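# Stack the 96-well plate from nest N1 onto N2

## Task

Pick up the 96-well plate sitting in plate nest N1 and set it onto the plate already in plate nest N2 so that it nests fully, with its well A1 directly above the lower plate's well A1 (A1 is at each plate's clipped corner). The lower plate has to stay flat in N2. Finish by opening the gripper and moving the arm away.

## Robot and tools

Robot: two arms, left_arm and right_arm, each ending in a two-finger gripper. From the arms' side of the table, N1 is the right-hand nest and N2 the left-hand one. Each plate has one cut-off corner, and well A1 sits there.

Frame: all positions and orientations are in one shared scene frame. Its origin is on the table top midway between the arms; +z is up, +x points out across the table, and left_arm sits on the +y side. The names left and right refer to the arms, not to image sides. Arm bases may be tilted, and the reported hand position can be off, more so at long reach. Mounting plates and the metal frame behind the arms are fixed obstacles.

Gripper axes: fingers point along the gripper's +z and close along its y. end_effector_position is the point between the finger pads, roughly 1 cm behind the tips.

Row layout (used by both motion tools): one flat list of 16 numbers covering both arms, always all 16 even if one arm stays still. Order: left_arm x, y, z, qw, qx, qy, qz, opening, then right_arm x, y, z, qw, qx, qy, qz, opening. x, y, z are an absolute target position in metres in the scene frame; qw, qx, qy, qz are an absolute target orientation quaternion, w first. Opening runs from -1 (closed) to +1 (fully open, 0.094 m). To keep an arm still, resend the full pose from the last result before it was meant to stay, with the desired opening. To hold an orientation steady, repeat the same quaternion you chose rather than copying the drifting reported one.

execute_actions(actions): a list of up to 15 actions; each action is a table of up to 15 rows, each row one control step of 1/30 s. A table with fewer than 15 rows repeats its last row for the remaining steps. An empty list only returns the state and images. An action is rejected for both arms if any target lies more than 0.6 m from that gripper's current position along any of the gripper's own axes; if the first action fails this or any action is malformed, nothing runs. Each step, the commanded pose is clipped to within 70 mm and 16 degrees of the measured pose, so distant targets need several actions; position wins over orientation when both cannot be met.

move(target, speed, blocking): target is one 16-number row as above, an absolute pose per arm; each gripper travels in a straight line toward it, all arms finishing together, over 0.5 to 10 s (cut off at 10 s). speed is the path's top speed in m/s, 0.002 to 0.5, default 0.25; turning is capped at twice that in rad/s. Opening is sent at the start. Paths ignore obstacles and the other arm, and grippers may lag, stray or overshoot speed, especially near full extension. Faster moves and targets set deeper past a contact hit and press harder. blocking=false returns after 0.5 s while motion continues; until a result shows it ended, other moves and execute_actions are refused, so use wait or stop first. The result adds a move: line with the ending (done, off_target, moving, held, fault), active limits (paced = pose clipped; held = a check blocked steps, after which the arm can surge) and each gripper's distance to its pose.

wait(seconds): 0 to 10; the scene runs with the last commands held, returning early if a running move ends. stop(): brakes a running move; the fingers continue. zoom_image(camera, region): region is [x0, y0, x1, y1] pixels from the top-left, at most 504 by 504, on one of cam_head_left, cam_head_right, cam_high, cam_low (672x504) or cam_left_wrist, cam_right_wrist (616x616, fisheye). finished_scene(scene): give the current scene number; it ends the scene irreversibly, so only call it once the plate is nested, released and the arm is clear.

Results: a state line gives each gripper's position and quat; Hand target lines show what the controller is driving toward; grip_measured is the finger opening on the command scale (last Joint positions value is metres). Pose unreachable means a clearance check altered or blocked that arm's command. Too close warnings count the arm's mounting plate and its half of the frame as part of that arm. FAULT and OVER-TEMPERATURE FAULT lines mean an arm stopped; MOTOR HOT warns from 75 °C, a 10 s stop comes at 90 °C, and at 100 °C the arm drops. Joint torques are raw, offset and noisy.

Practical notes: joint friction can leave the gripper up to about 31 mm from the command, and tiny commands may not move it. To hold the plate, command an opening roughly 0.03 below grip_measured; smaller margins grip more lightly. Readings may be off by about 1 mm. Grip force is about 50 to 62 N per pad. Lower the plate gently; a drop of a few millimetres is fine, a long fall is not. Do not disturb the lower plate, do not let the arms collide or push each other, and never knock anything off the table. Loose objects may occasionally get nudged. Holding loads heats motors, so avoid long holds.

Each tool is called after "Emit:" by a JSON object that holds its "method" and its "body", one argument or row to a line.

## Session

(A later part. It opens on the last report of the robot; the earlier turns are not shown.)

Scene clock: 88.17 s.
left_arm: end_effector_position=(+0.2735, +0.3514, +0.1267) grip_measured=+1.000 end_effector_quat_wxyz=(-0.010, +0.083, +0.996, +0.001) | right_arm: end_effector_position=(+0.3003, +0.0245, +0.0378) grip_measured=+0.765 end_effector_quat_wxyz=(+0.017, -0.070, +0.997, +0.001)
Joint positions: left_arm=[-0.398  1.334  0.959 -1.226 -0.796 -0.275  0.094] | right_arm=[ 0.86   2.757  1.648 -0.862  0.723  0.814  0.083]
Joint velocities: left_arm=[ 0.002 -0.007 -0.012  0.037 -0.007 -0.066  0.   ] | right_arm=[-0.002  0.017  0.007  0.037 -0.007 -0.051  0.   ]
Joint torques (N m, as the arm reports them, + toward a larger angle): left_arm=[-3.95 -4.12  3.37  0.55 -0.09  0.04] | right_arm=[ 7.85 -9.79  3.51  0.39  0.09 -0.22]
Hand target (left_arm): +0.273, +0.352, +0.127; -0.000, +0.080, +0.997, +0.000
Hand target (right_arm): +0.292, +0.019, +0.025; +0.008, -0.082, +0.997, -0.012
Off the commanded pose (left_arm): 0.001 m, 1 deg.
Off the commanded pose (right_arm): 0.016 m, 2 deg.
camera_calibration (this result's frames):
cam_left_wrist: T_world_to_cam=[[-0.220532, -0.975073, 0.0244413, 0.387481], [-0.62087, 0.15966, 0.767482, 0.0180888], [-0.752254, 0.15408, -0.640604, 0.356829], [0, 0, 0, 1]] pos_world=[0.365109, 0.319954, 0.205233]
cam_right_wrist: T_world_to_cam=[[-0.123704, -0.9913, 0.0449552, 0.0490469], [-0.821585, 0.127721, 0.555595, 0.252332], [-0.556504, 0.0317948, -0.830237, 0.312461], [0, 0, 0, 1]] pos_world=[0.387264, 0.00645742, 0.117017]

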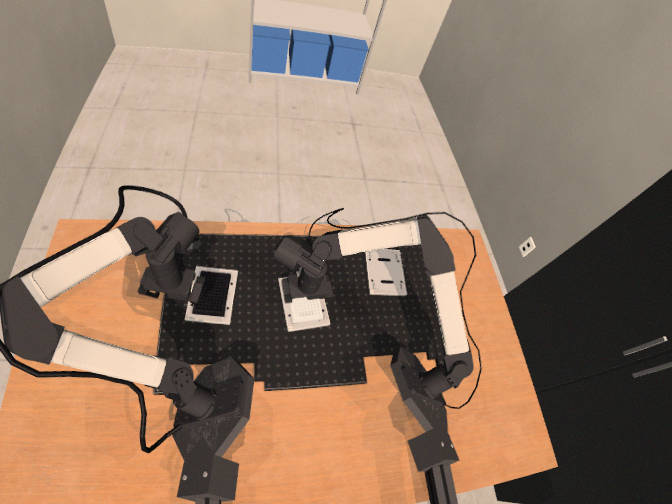

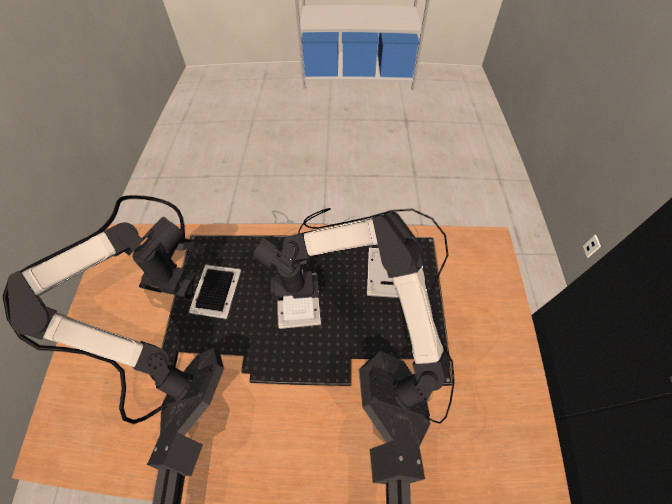

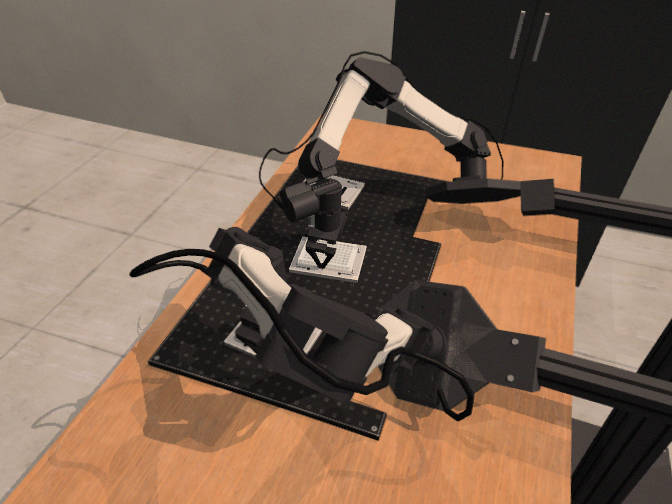

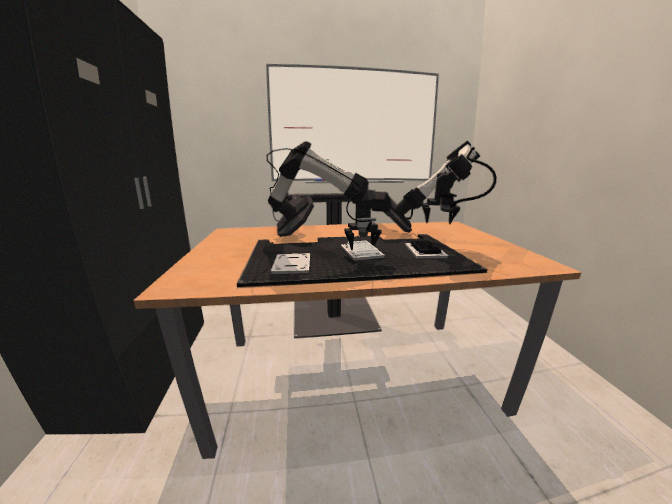

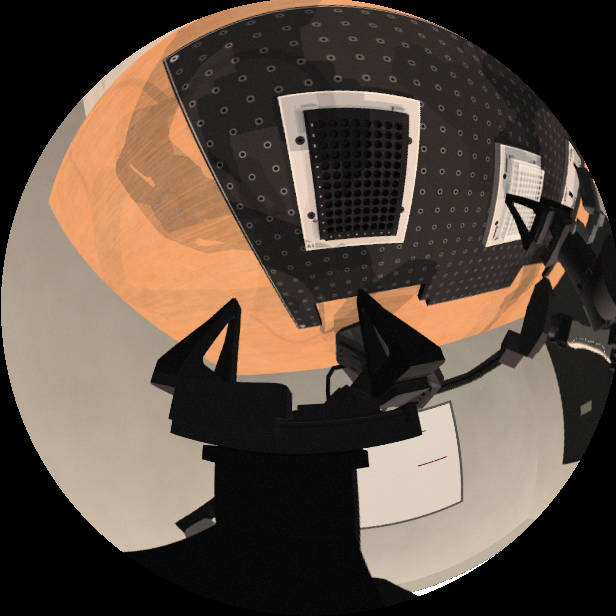

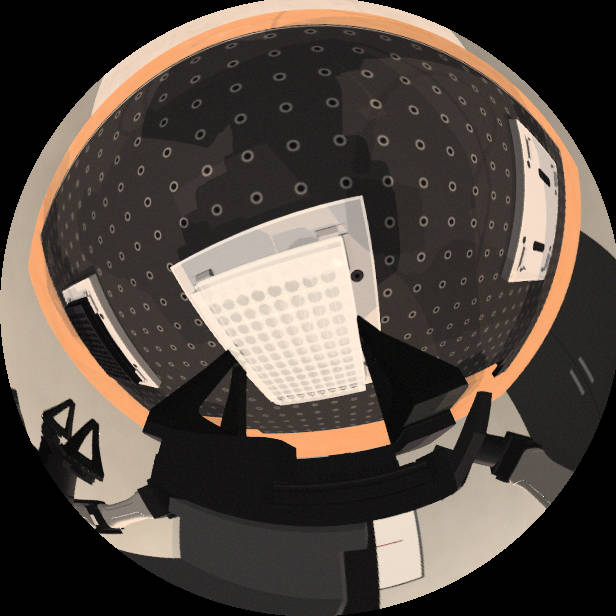

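Release (≤4 mm drop onto chamfered brackets).

Emit:
{"method": "execute_actions", "body": {
  "actions": [
    [[0.273,0.352,0.127,0,0.08,0.997,0,1,0.293,0.02,0.027,0.008,-0.082,0.997,-0.012,0.775]],
    [[0.273,0.352,0.127,0,0.08,0.997,0,1,0.293,0.02,0.027,0.008,-0.082,0.997,-0.012,1]]
  ]
}}

Emit:
{"method": "zoom_image", "body": {
  "camera": "cam_right_wrist",
  "region": [160,180,420,420]
}}

Emit:
{"method": "move", "body": {
  "target": [0.273,0.352,0.127,0,0.08,0.997,0,1,0.304,0.027,0.09,0.01,-0.07,0.997,0,1],
  "speed": 0.1
}}

Emit:
{"method": "move", "body": {
  "target": [0.308,0.018,0.10,0,-0.07,0.997,0,1,0.3,-0.38,0.13,0,-0.07,0.997,0,1],
  "speed": 0.3
}}

Emit:
{"method": "zoom_image", "body": {
  "camera": "cam_left_wrist",
  "region": [190,110,400,320]
}}

Scene clock: 99.10 s.
left_arm: end_effector_position=(+0.2735, +0.3514, +0.1267) grip_measured=+1.000 end_effector_quat_wxyz=(-0.010, +0.083, +0.996, +0.001) | right_arm: end_effector_position=(+0.3003, +0.0245, +0.0378) grip_measured=+1.000 end_effector_quat_wxyz=(+0.017, -0.070, +0.997, +0.001)
Joint positions: left_arm=[-0.398  1.334  0.959 -1.226 -0.796 -0.275  0.094] | right_arm=[ 0.86   2.757  1.648 -0.862  0.723  0.814  0.094]
Joint velocities: left_arm=[ 0.007 -0.012  0.017  0.007 -0.037 -0.037  0.   ] | right_arm=[-0.002 -0.007 -0.012 -0.022 -0.007  0.066  0.   ]
Joint torques (N m, as the arm reports them, + toward a larger angle): left_arm=[-3.97 -4.12  3.34  0.56 -0.08  0.05] | right_arm=[ 8.04 -9.73  4.19  0.29  0.08 -0.2 ]
Hand target (left_arm): +0.273, +0.352, +0.127; -0.000, +0.080, +0.997, +0.000
Hand target (right_arm): +0.293, +0.020, +0.027; +0.008, -0.082, +0.997, -0.012
Off the commanded pose (left_arm): 0.001 m, 1 deg.
Off the commanded pose (right_arm): 0.014 m, 2 deg.
camera_calibration (this result's frames):
cam_left_wrist: T_world_to_cam=[[-0.220532, -0.975073, 0.0244413, 0.387481], [-0.62087, 0.15966, 0.767482, 0.0180888], [-0.752254, 0.15408, -0.640604, 0.356829], [0, 0, 0, 1]] pos_world=[0.365109, 0.319954, 0.205233]
cam_right_wrist: T_world_to_cam=[[-0.123704, -0.9913, 0.0449552, 0.0490469], [-0.821585, 0.127721, 0.555595, 0.252332], [-0.556504, 0.0317948, -0.830237, 0.312461], [0, 0, 0, 1]] pos_world=[0.387264, 0.00645742, 0.117017]

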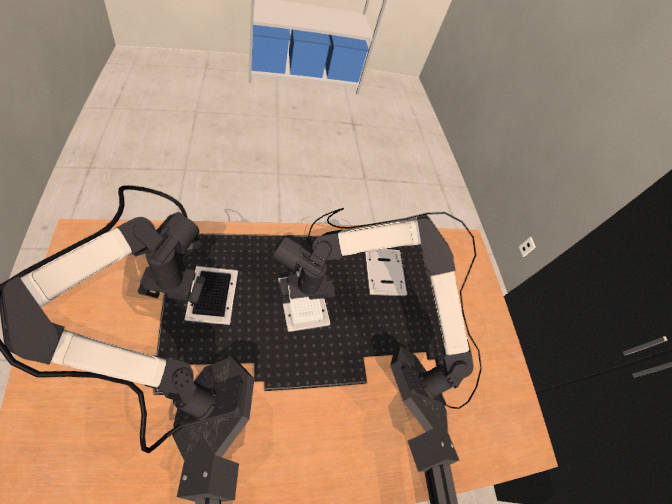

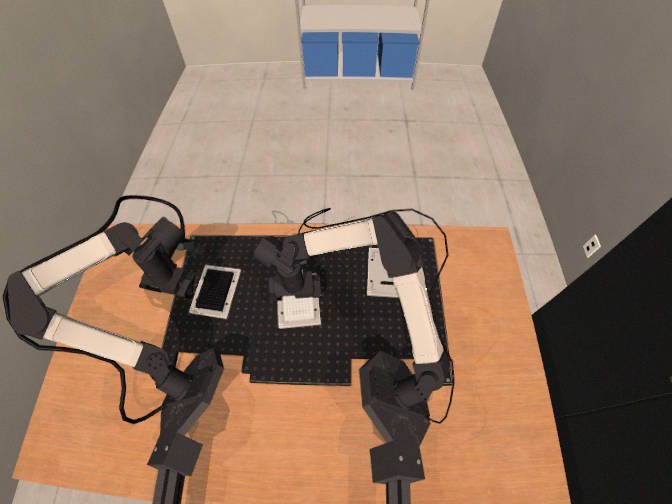

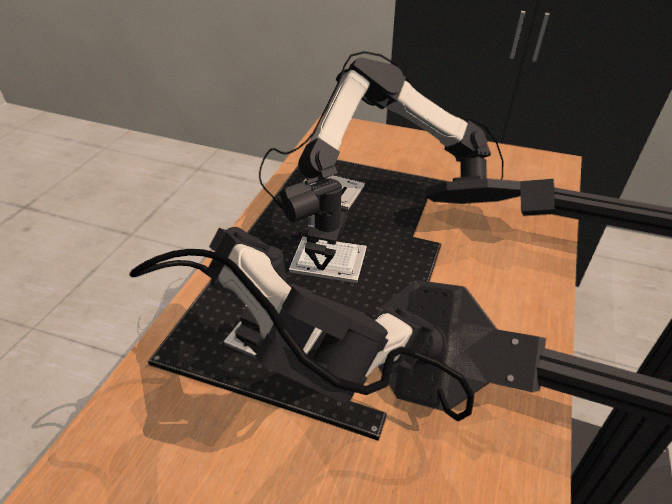

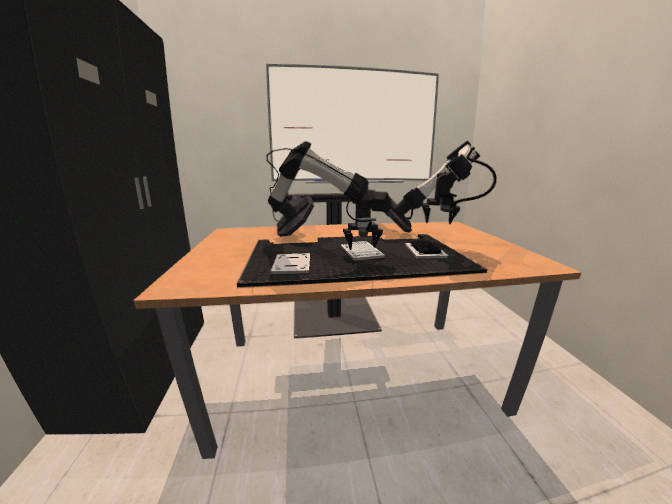

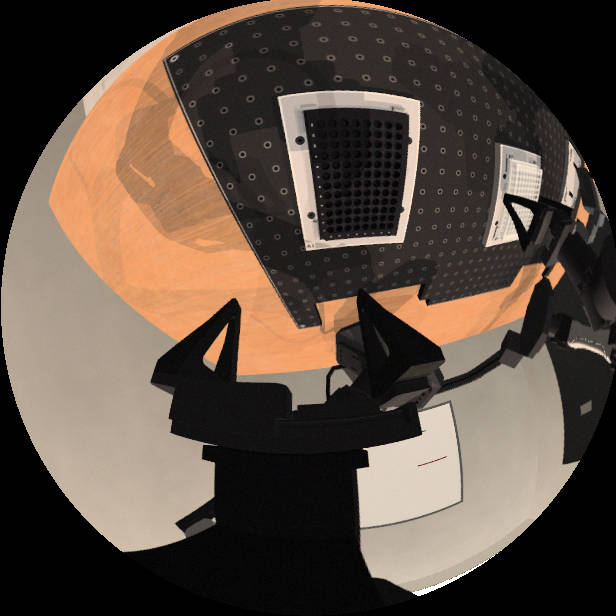

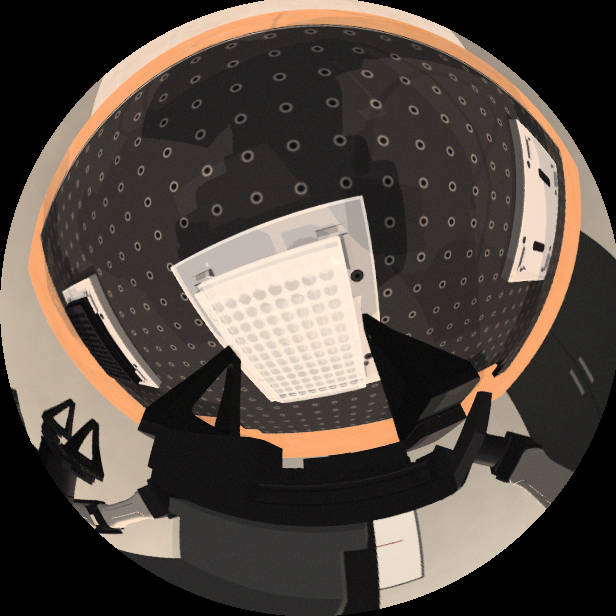

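Region (160, 180, 420, 420) of cam_right_wrist's 616x616 image, scaled by 1.938, with more detail than that image has; it fills the top 465 rows of this view, and the rest is white.

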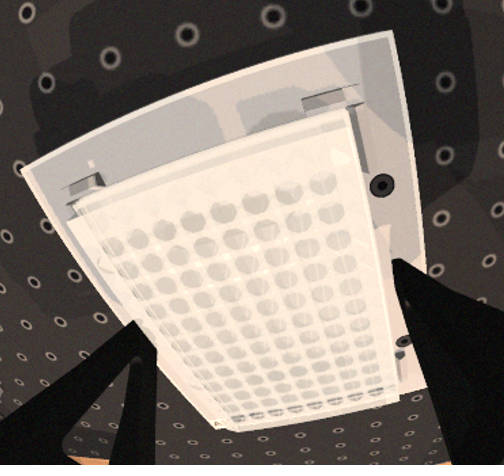

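Scene clock: 100.20 s.
left_arm: end_effector_position=(+0.2735, +0.3514, +0.1267) grip_measured=+1.000 end_effector_quat_wxyz=(-0.010, +0.083, +0.996, +0.001) | right_arm: end_effector_position=(+0.3023, +0.0243, +0.0846) grip_measured=+1.000 end_effector_quat_wxyz=(+0.012, -0.077, +0.997, -0.008)
Joint positions: left_arm=[-0.398  1.334  0.959 -1.226 -0.796 -0.275  0.094] | right_arm=[ 0.929  2.746  1.785 -1.091  0.696  0.9    0.094]
Joint velocities: left_arm=[-0.002 -0.022  0.012  0.037  0.022  0.007  0.   ] | right_arm=[-0.002 -0.012  0.002 -0.022 -0.022 -0.007  0.   ]
Joint torques (N m, as the arm reports them, + toward a larger angle): left_arm=[-3.96 -4.12  3.34  0.56 -0.08  0.05] | right_arm=[  9.34 -11.74   7.08   0.17  -0.05   0.01]
Hand target (left_arm): +0.273, +0.352, +0.127; -0.000, +0.080, +0.997, +0.000
Hand target (right_arm): +0.304, +0.027, +0.090; +0.010, -0.070, +0.998, -0.001
Off the commanded pose (left_arm): 0.001 m, 1 deg.
Off the commanded pose (right_arm): 0.006 m, 1 deg.
move: done
camera_calibration (this result's frames):
cam_left_wrist: T_world_to_cam=[[-0.220532, -0.975073, 0.0244413, 0.387481], [-0.62087, 0.15966, 0.767482, 0.0180888], [-0.752254, 0.15408, -0.640604, 0.356829], [0, 0, 0, 1]] pos_world=[0.365109, 0.319954, 0.205233]
cam_right_wrist: T_world_to_cam=[[-0.109706, -0.991887, 0.0642177, 0.041128], [-0.818698, 0.126809, 0.560047, 0.226698], [-0.563647, 0.00886542, -0.825968, 0.354762], [0, 0, 0, 1]] pos_world=[0.39007, 0.00890184, 0.16342]

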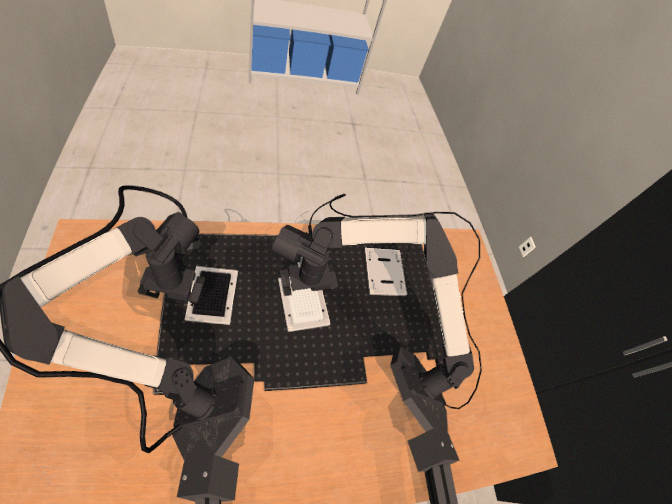

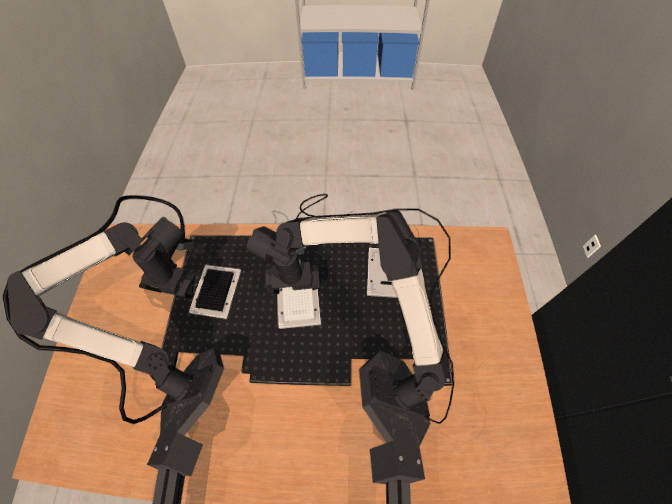

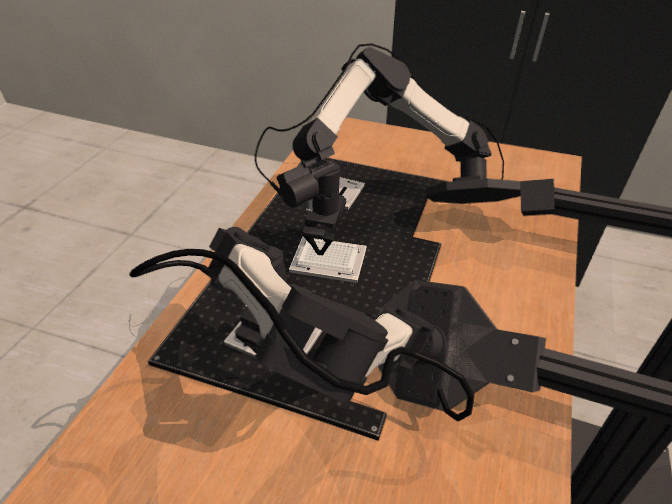

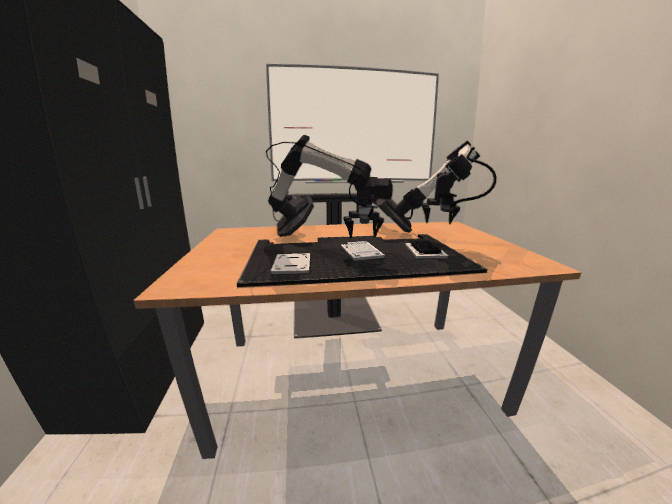

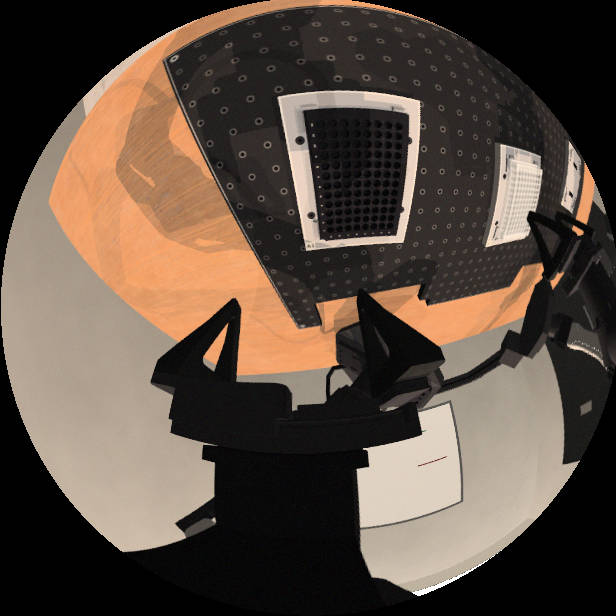

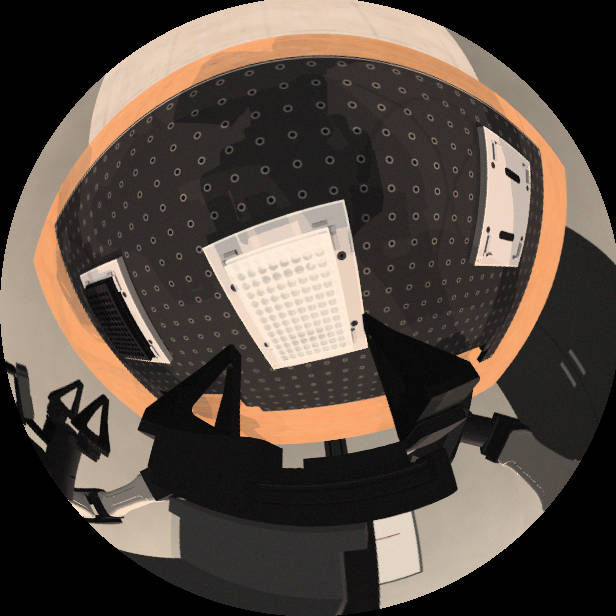

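Scene clock: 102.30 s.
left_arm: end_effector_position=(+0.3092, +0.0178, +0.1042) grip_measured=+1.000 end_effector_quat_wxyz=(+0.005, -0.068, +0.998, -0.010) | right_arm: end_effector_position=(+0.3059, -0.3734, +0.1307) grip_measured=+1.000 end_effector_quat_wxyz=(+0.002, -0.072, +0.997, +0.006)
Joint positions: left_arm=[-0.864  2.553  1.665 -1.086 -0.696 -1.162  0.094] | right_arm=[ 0.315  1.383  1.098 -1.192  0.786  0.084  0.094]
Joint velocities: left_arm=[-0.007  0.002 -0.012 -0.022 -0.022  0.022  0.   ] | right_arm=[ 0.002 -0.017 -0.017  0.007  0.007  0.007  0.   ]
Joint torques (N m, as the arm reports them, + toward a larger angle): left_arm=[-9.23 -6.53  6.81  0.17 -0.03 -0.16] | right_arm=[ 2.83 -5.28  6.16  0.19 -0.07 -0.22]
Hand target (left_arm): +0.308, +0.015, +0.104; -0.000, -0.069, +0.998, -0.008
Hand target (right_arm): +0.306, -0.378, +0.132; +0.001, -0.071, +0.997, +0.008
Off the commanded pose (left_arm): 0.004 m, 1 deg.
Off the commanded pose (right_arm): 0.009 m, 1 deg.
move: done
camera_calibration (this result's frames):
cam_left_wrist: T_world_to_cam=[[0.0787661, -0.995893, 0.0446488, -0.02363], [-0.664896, -0.0191109, 0.746692, 0.129714], [-0.742771, -0.0885007, -0.66367, 0.424493], [0, 0, 0, 1]] pos_world=[0.403409, 0.0165139, 0.185922]
cam_right_wrist: T_world_to_cam=[[-0.118849, -0.992049, 0.0414021, -0.350212], [-0.804981, 0.120681, 0.580897, 0.245047], [-0.581275, 0.0357109, -0.812923, 0.412141], [0, 0, 0, 1]] pos_world=[0.395204, -0.391718, 0.207192]

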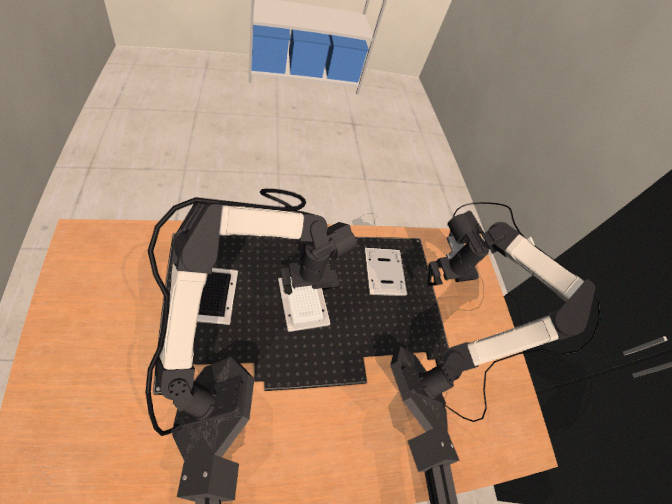

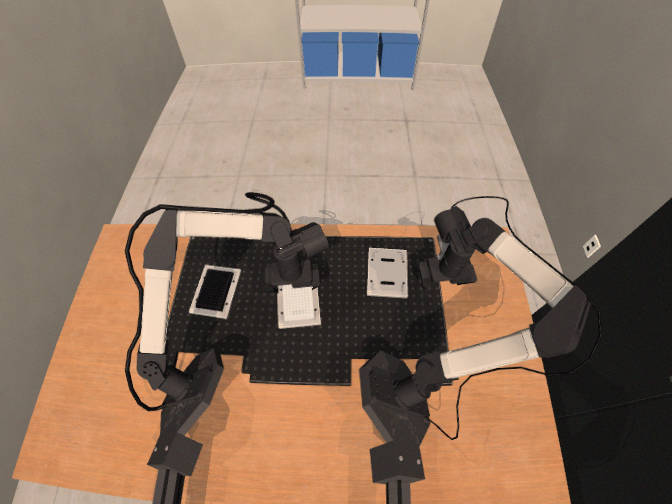

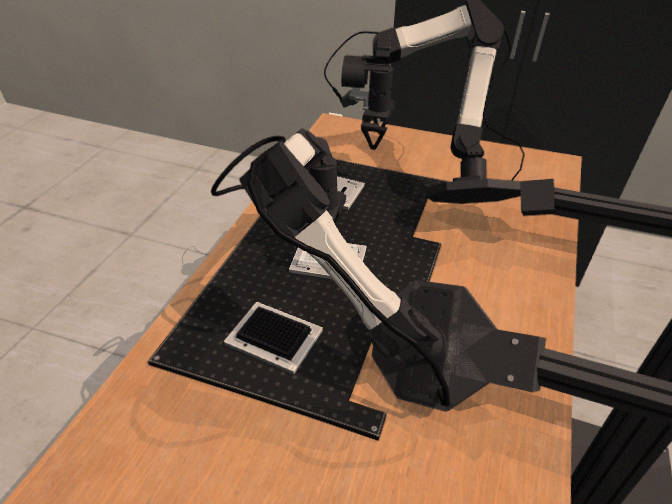

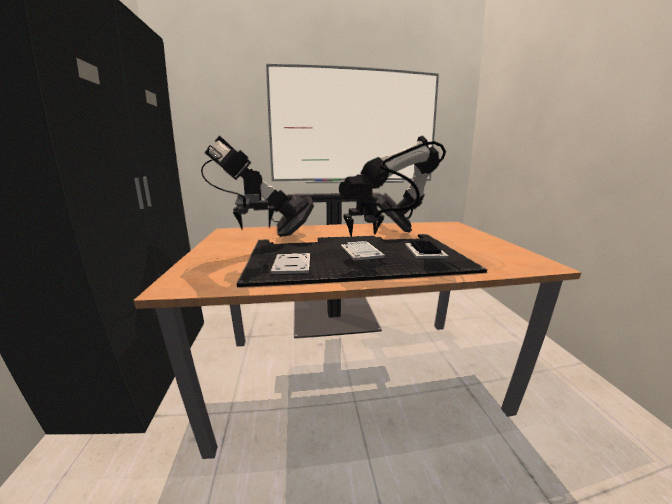

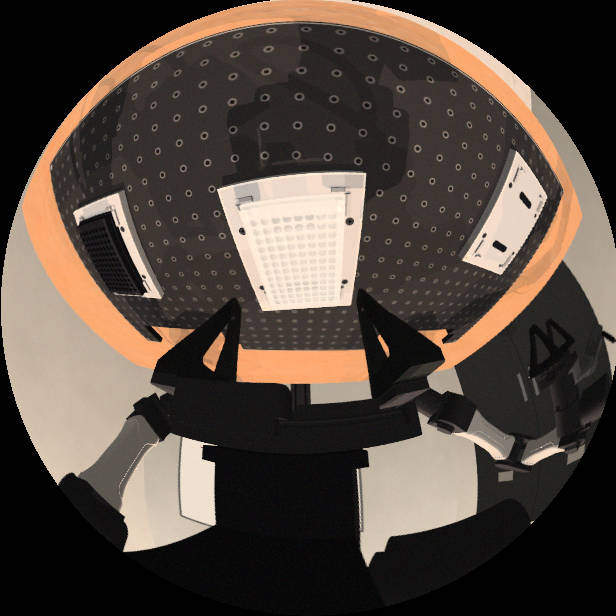

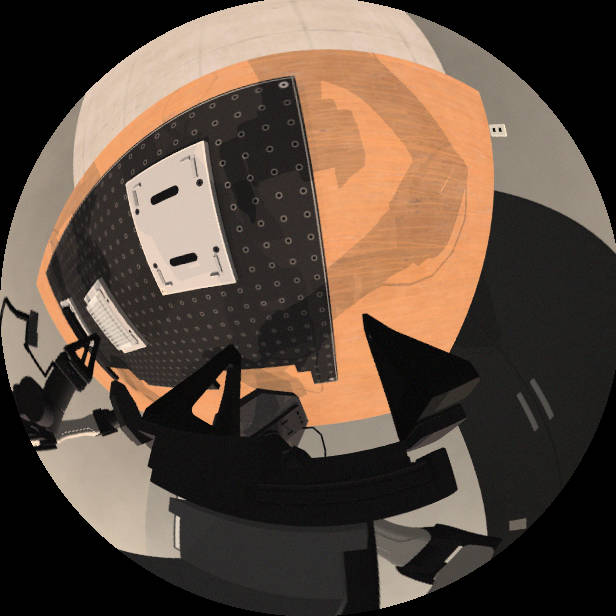

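Region (190, 110, 400, 320) of cam_left_wrist's 616x616 image, scaled by 2.400, with more detail than that image has.

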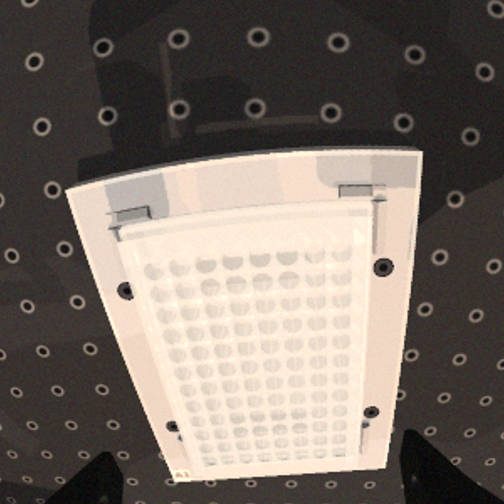

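Emit:
{"method": "move", "body": {
  "target": [0.296,0.015,0.05,0,-0.07,0.997,0.005,1,0.306,-0.373,0.131,0,-0.07,0.997,0,1],
  "speed": 0.08
}}

Emit:
{"method": "zoom_image", "body": {
  "camera": "cam_left_wrist",
  "region": [170,130,420,380]
}}

Scene clock: 107.70 s.
left_arm: end_effector_position=(+0.3026, +0.0135, +0.0599) grip_measured=+1.000 end_effector_quat_wxyz=(-0.000, -0.079, +0.997, -0.003) | right_arm: end_effector_position=(+0.3058, -0.3735, +0.1307) grip_measured=+1.000 end_effector_quat_wxyz=(+0.002, -0.067, +0.998, +0.005)
Joint positions: left_arm=[-0.807  2.604  1.586 -0.935 -0.715 -1.13   0.094] | right_arm=[ 0.315  1.383  1.098 -1.192  0.787  0.094  0.094]
Joint velocities: left_arm=[-0.017 -0.012 -0.007  0.007 -0.022 -0.066  0.   ] | right_arm=[-0.007  0.012 -0.002  0.037  0.066  0.022  0.   ]
Joint torques (N m, as the arm reports them, + toward a larger angle): left_arm=[-8.71 -6.66  3.06  0.57 -0.23  0.06] | right_arm=[ 4.66 -3.59  5.52  0.19  0.06  0.02]
Hand target (left_arm): +0.297, +0.015, +0.050; +0.000, -0.070, +0.998, +0.006
Hand target (right_arm): +0.306, -0.373, +0.131; -0.000, -0.070, +0.998, -0.000
Off the commanded pose (left_arm): 0.012 m, 1 deg.
Off the commanded pose (right_arm): 0.001 m, 1 deg.
move: off_target (left_arm)
camera_calibration (this result's frames):
cam_left_wrist: T_world_to_cam=[[0.101685, -0.994329, 0.0311396, -0.03159], [-0.655334, -0.0434018, 0.754091, 0.155343], [-0.748463, -0.0970867, -0.656031, 0.391155], [0, 0, 0, 1]] pos_world=[0.397779, 0.0133073, 0.140451]
cam_right_wrist: T_world_to_cam=[[-0.12803, -0.990873, 0.0421893, -0.347216], [-0.803715, 0.128583, 0.580955, 0.247588], [-0.581077, 0.0404713, -0.812842, 0.413827], [0, 0, 0, 1]] pos_world=[0.395002, -0.392631, 0.207187]

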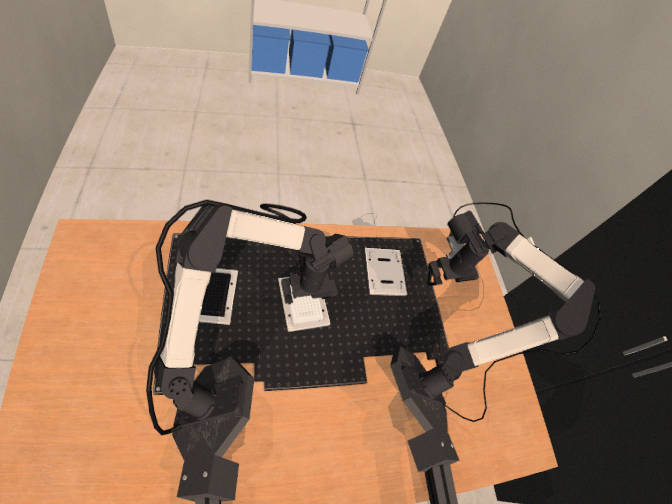

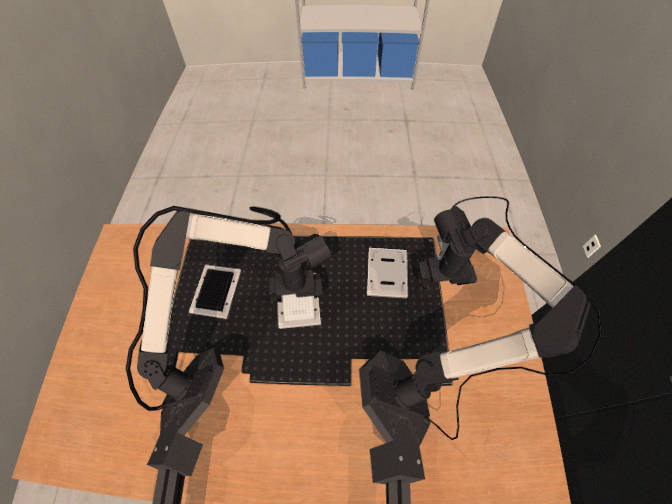

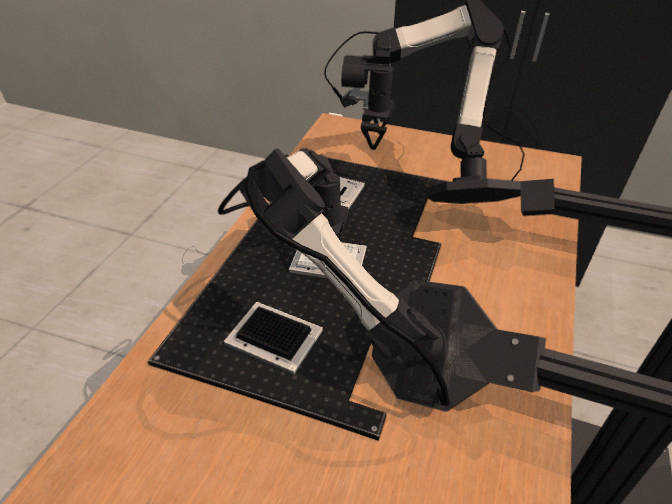

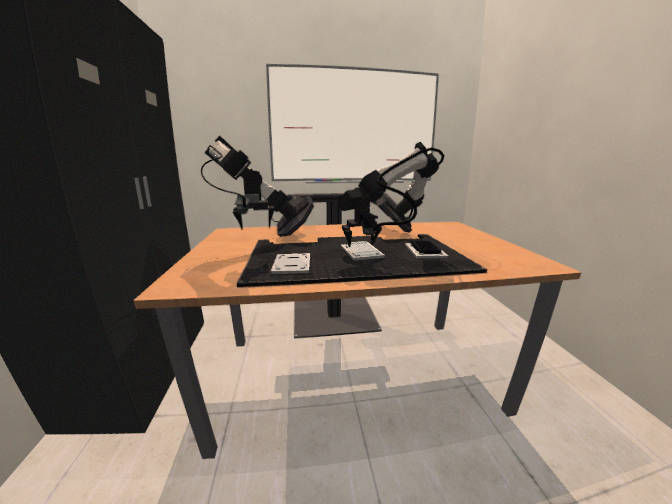

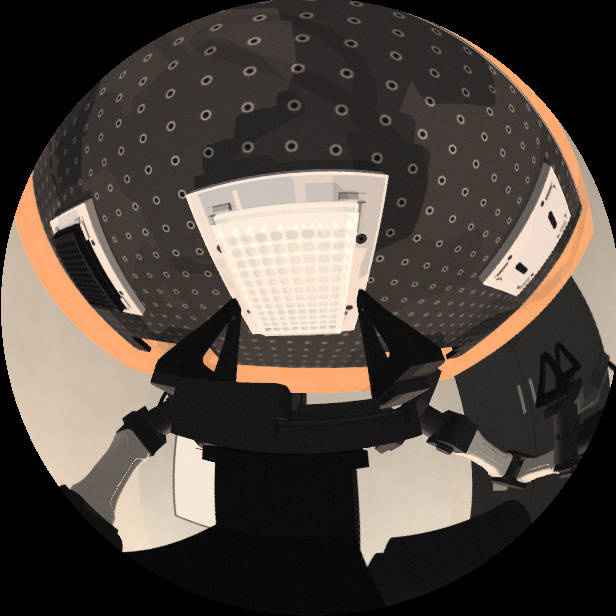

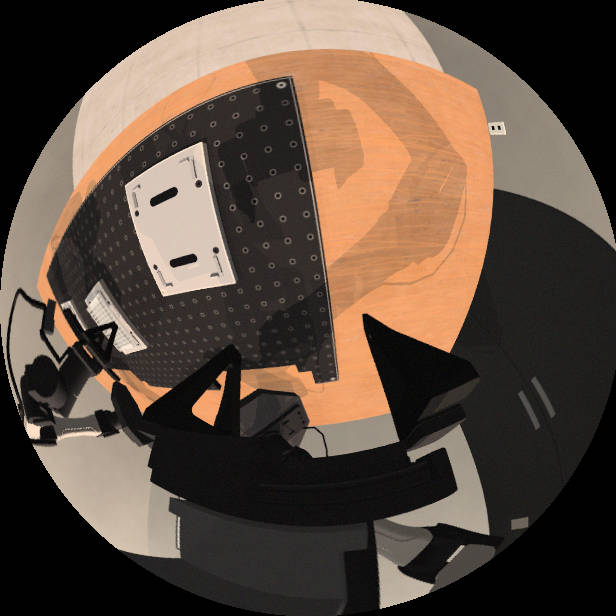

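Region (170, 130, 420, 380) of cam_left_wrist's 616x616 image, scaled by 2.016, with more detail than that image has.

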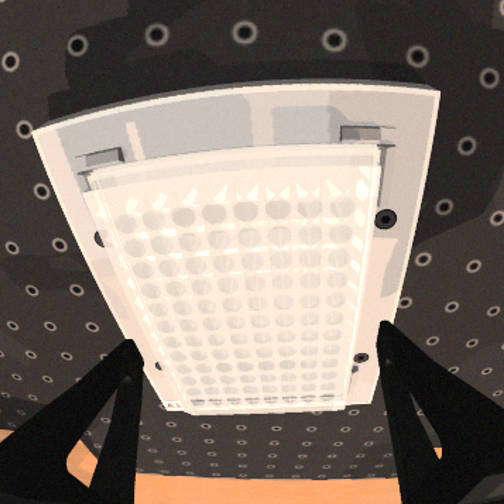

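Shift +2.5 mm y and descend.

Emit:
{"method": "move", "body": {
  "target": [0.296,0.0185,0.035,0,-0.07,0.997,0.005,1,0.306,-0.373,0.131,0,-0.07,0.997,0,1],
  "speed": 0.05
}}

Emit:
{"method": "zoom_image", "body": {
  "camera": "cam_left_wrist",
  "region": [170,130,420,380]
}}

Scene clock: 111.87 s.
left_arm: end_effector_position=(+0.3030, +0.0161, +0.0453) grip_measured=+1.000 end_effector_quat_wxyz=(+0.001, -0.079, +0.997, -0.004) | right_arm: end_effector_position=(+0.3058, -0.3735, +0.1307) grip_measured=+1.000 end_effector_quat_wxyz=(+0.002, -0.067, +0.998, +0.005)
Joint positions: left_arm=[-0.779  2.604  1.544 -0.866 -0.725 -1.093  0.094] | right_arm=[ 0.315  1.383  1.098 -1.192  0.787  0.094  0.094]
Joint velocities: left_arm=[-0.012  0.017 -0.002 -0.066 -0.037 -0.037  0.   ] | right_arm=[-0.002 -0.012 -0.007 -0.007  0.007  0.081  0.   ]
Joint torques (N m, as the arm reports them, + toward a larger angle): left_arm=[-8.48 -6.63  2.74  0.6  -0.22  0.04] | right_arm=[ 4.65 -3.59  5.52  0.2   0.07  0.01]
Hand target (left_arm): +0.296, +0.019, +0.035; -0.000, -0.070, +0.998, +0.006
Hand target (right_arm): +0.306, -0.373, +0.131; +0.000, -0.070, +0.998, +0.000
Off the commanded pose (left_arm): 0.013 m, 2 deg.
Off the commanded pose (right_arm): 0.001 m, 1 deg.
move: off_target (left_arm)
camera_calibration (this result's frames):
cam_left_wrist: T_world_to_cam=[[0.101912, -0.994229, 0.0334993, -0.0287224], [-0.656411, -0.0419049, 0.753239, 0.167032], [-0.747488, -0.0987532, -0.656894, 0.381875], [0, 0, 0, 1]] pos_world=[0.398016, 0.0161542, 0.125999]
cam_right_wrist: T_world_to_cam=[[-0.128407, -0.990824, 0.0421884, -0.347082], [-0.803663, 0.128889, 0.580958, 0.247686], [-0.581065, 0.0406941, -0.812839, 0.413906], [0, 0, 0, 1]] pos_world=[0.394995, -0.392665, 0.207187]

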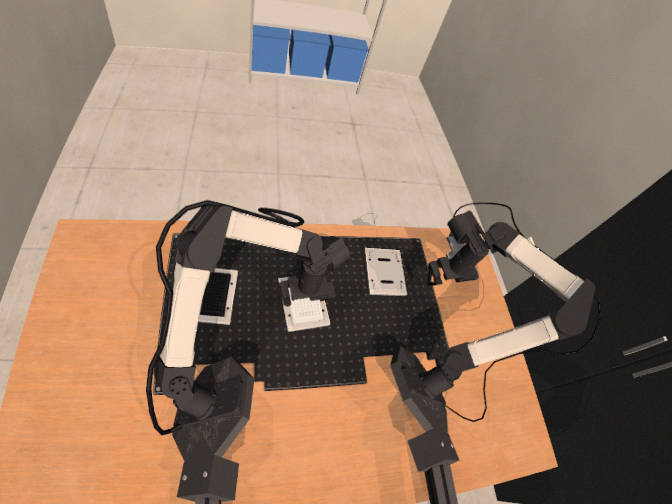

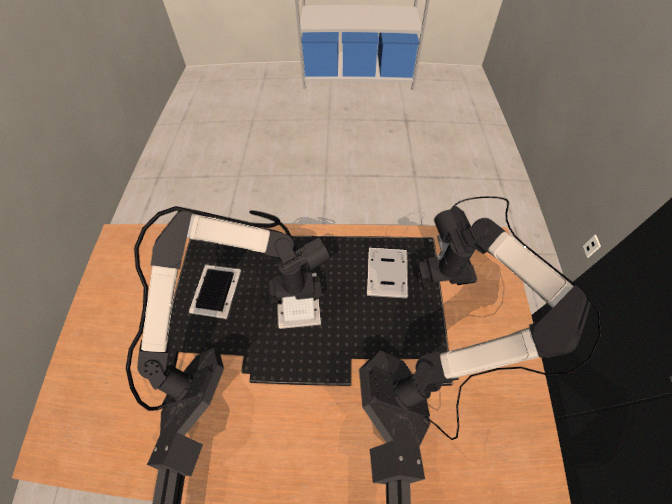

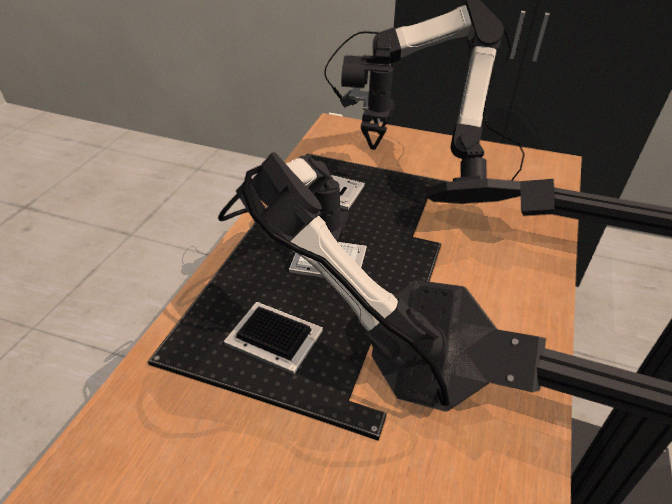

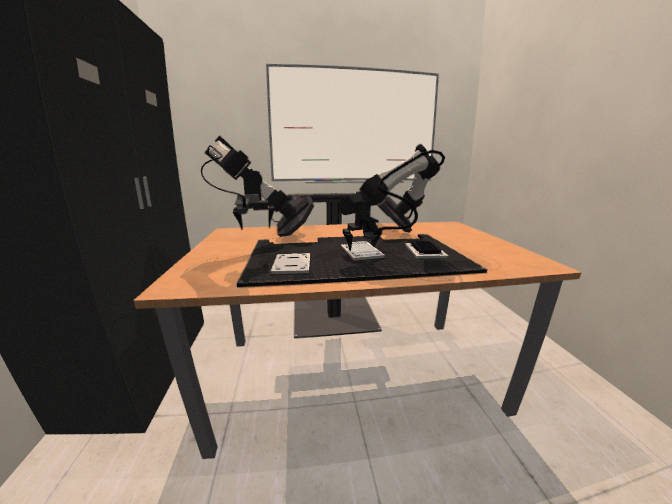

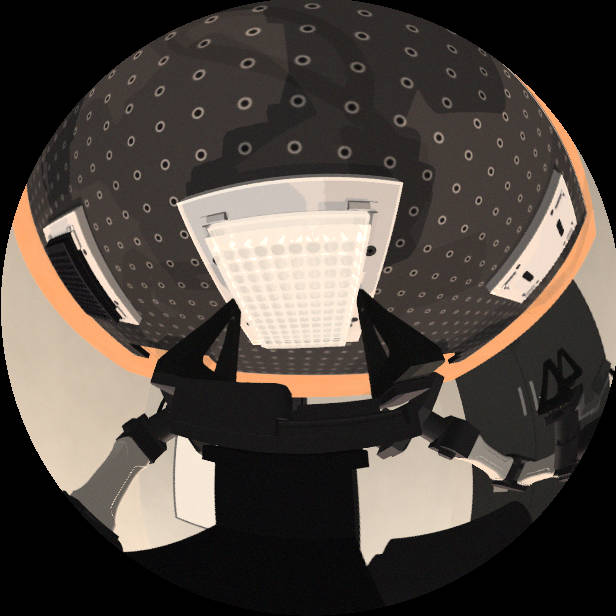

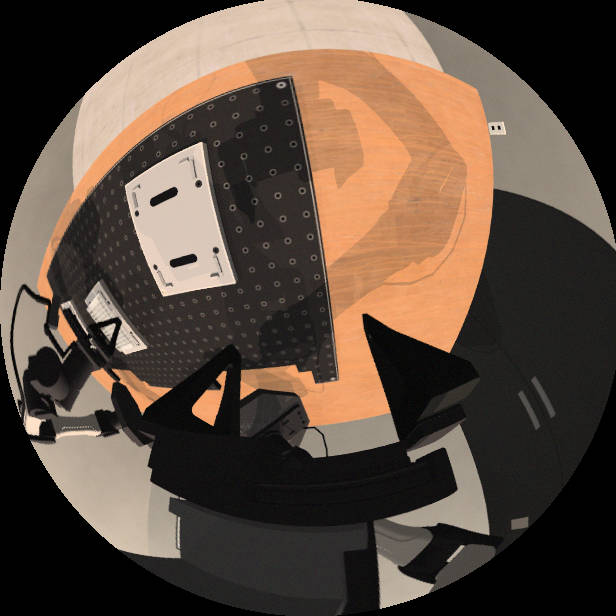

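Region (170, 130, 420, 380) of cam_left_wrist's 616x616 image, scaled by 2.016, with more detail than that image has.

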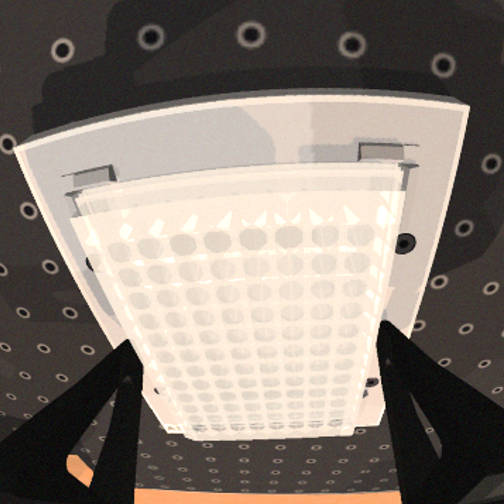

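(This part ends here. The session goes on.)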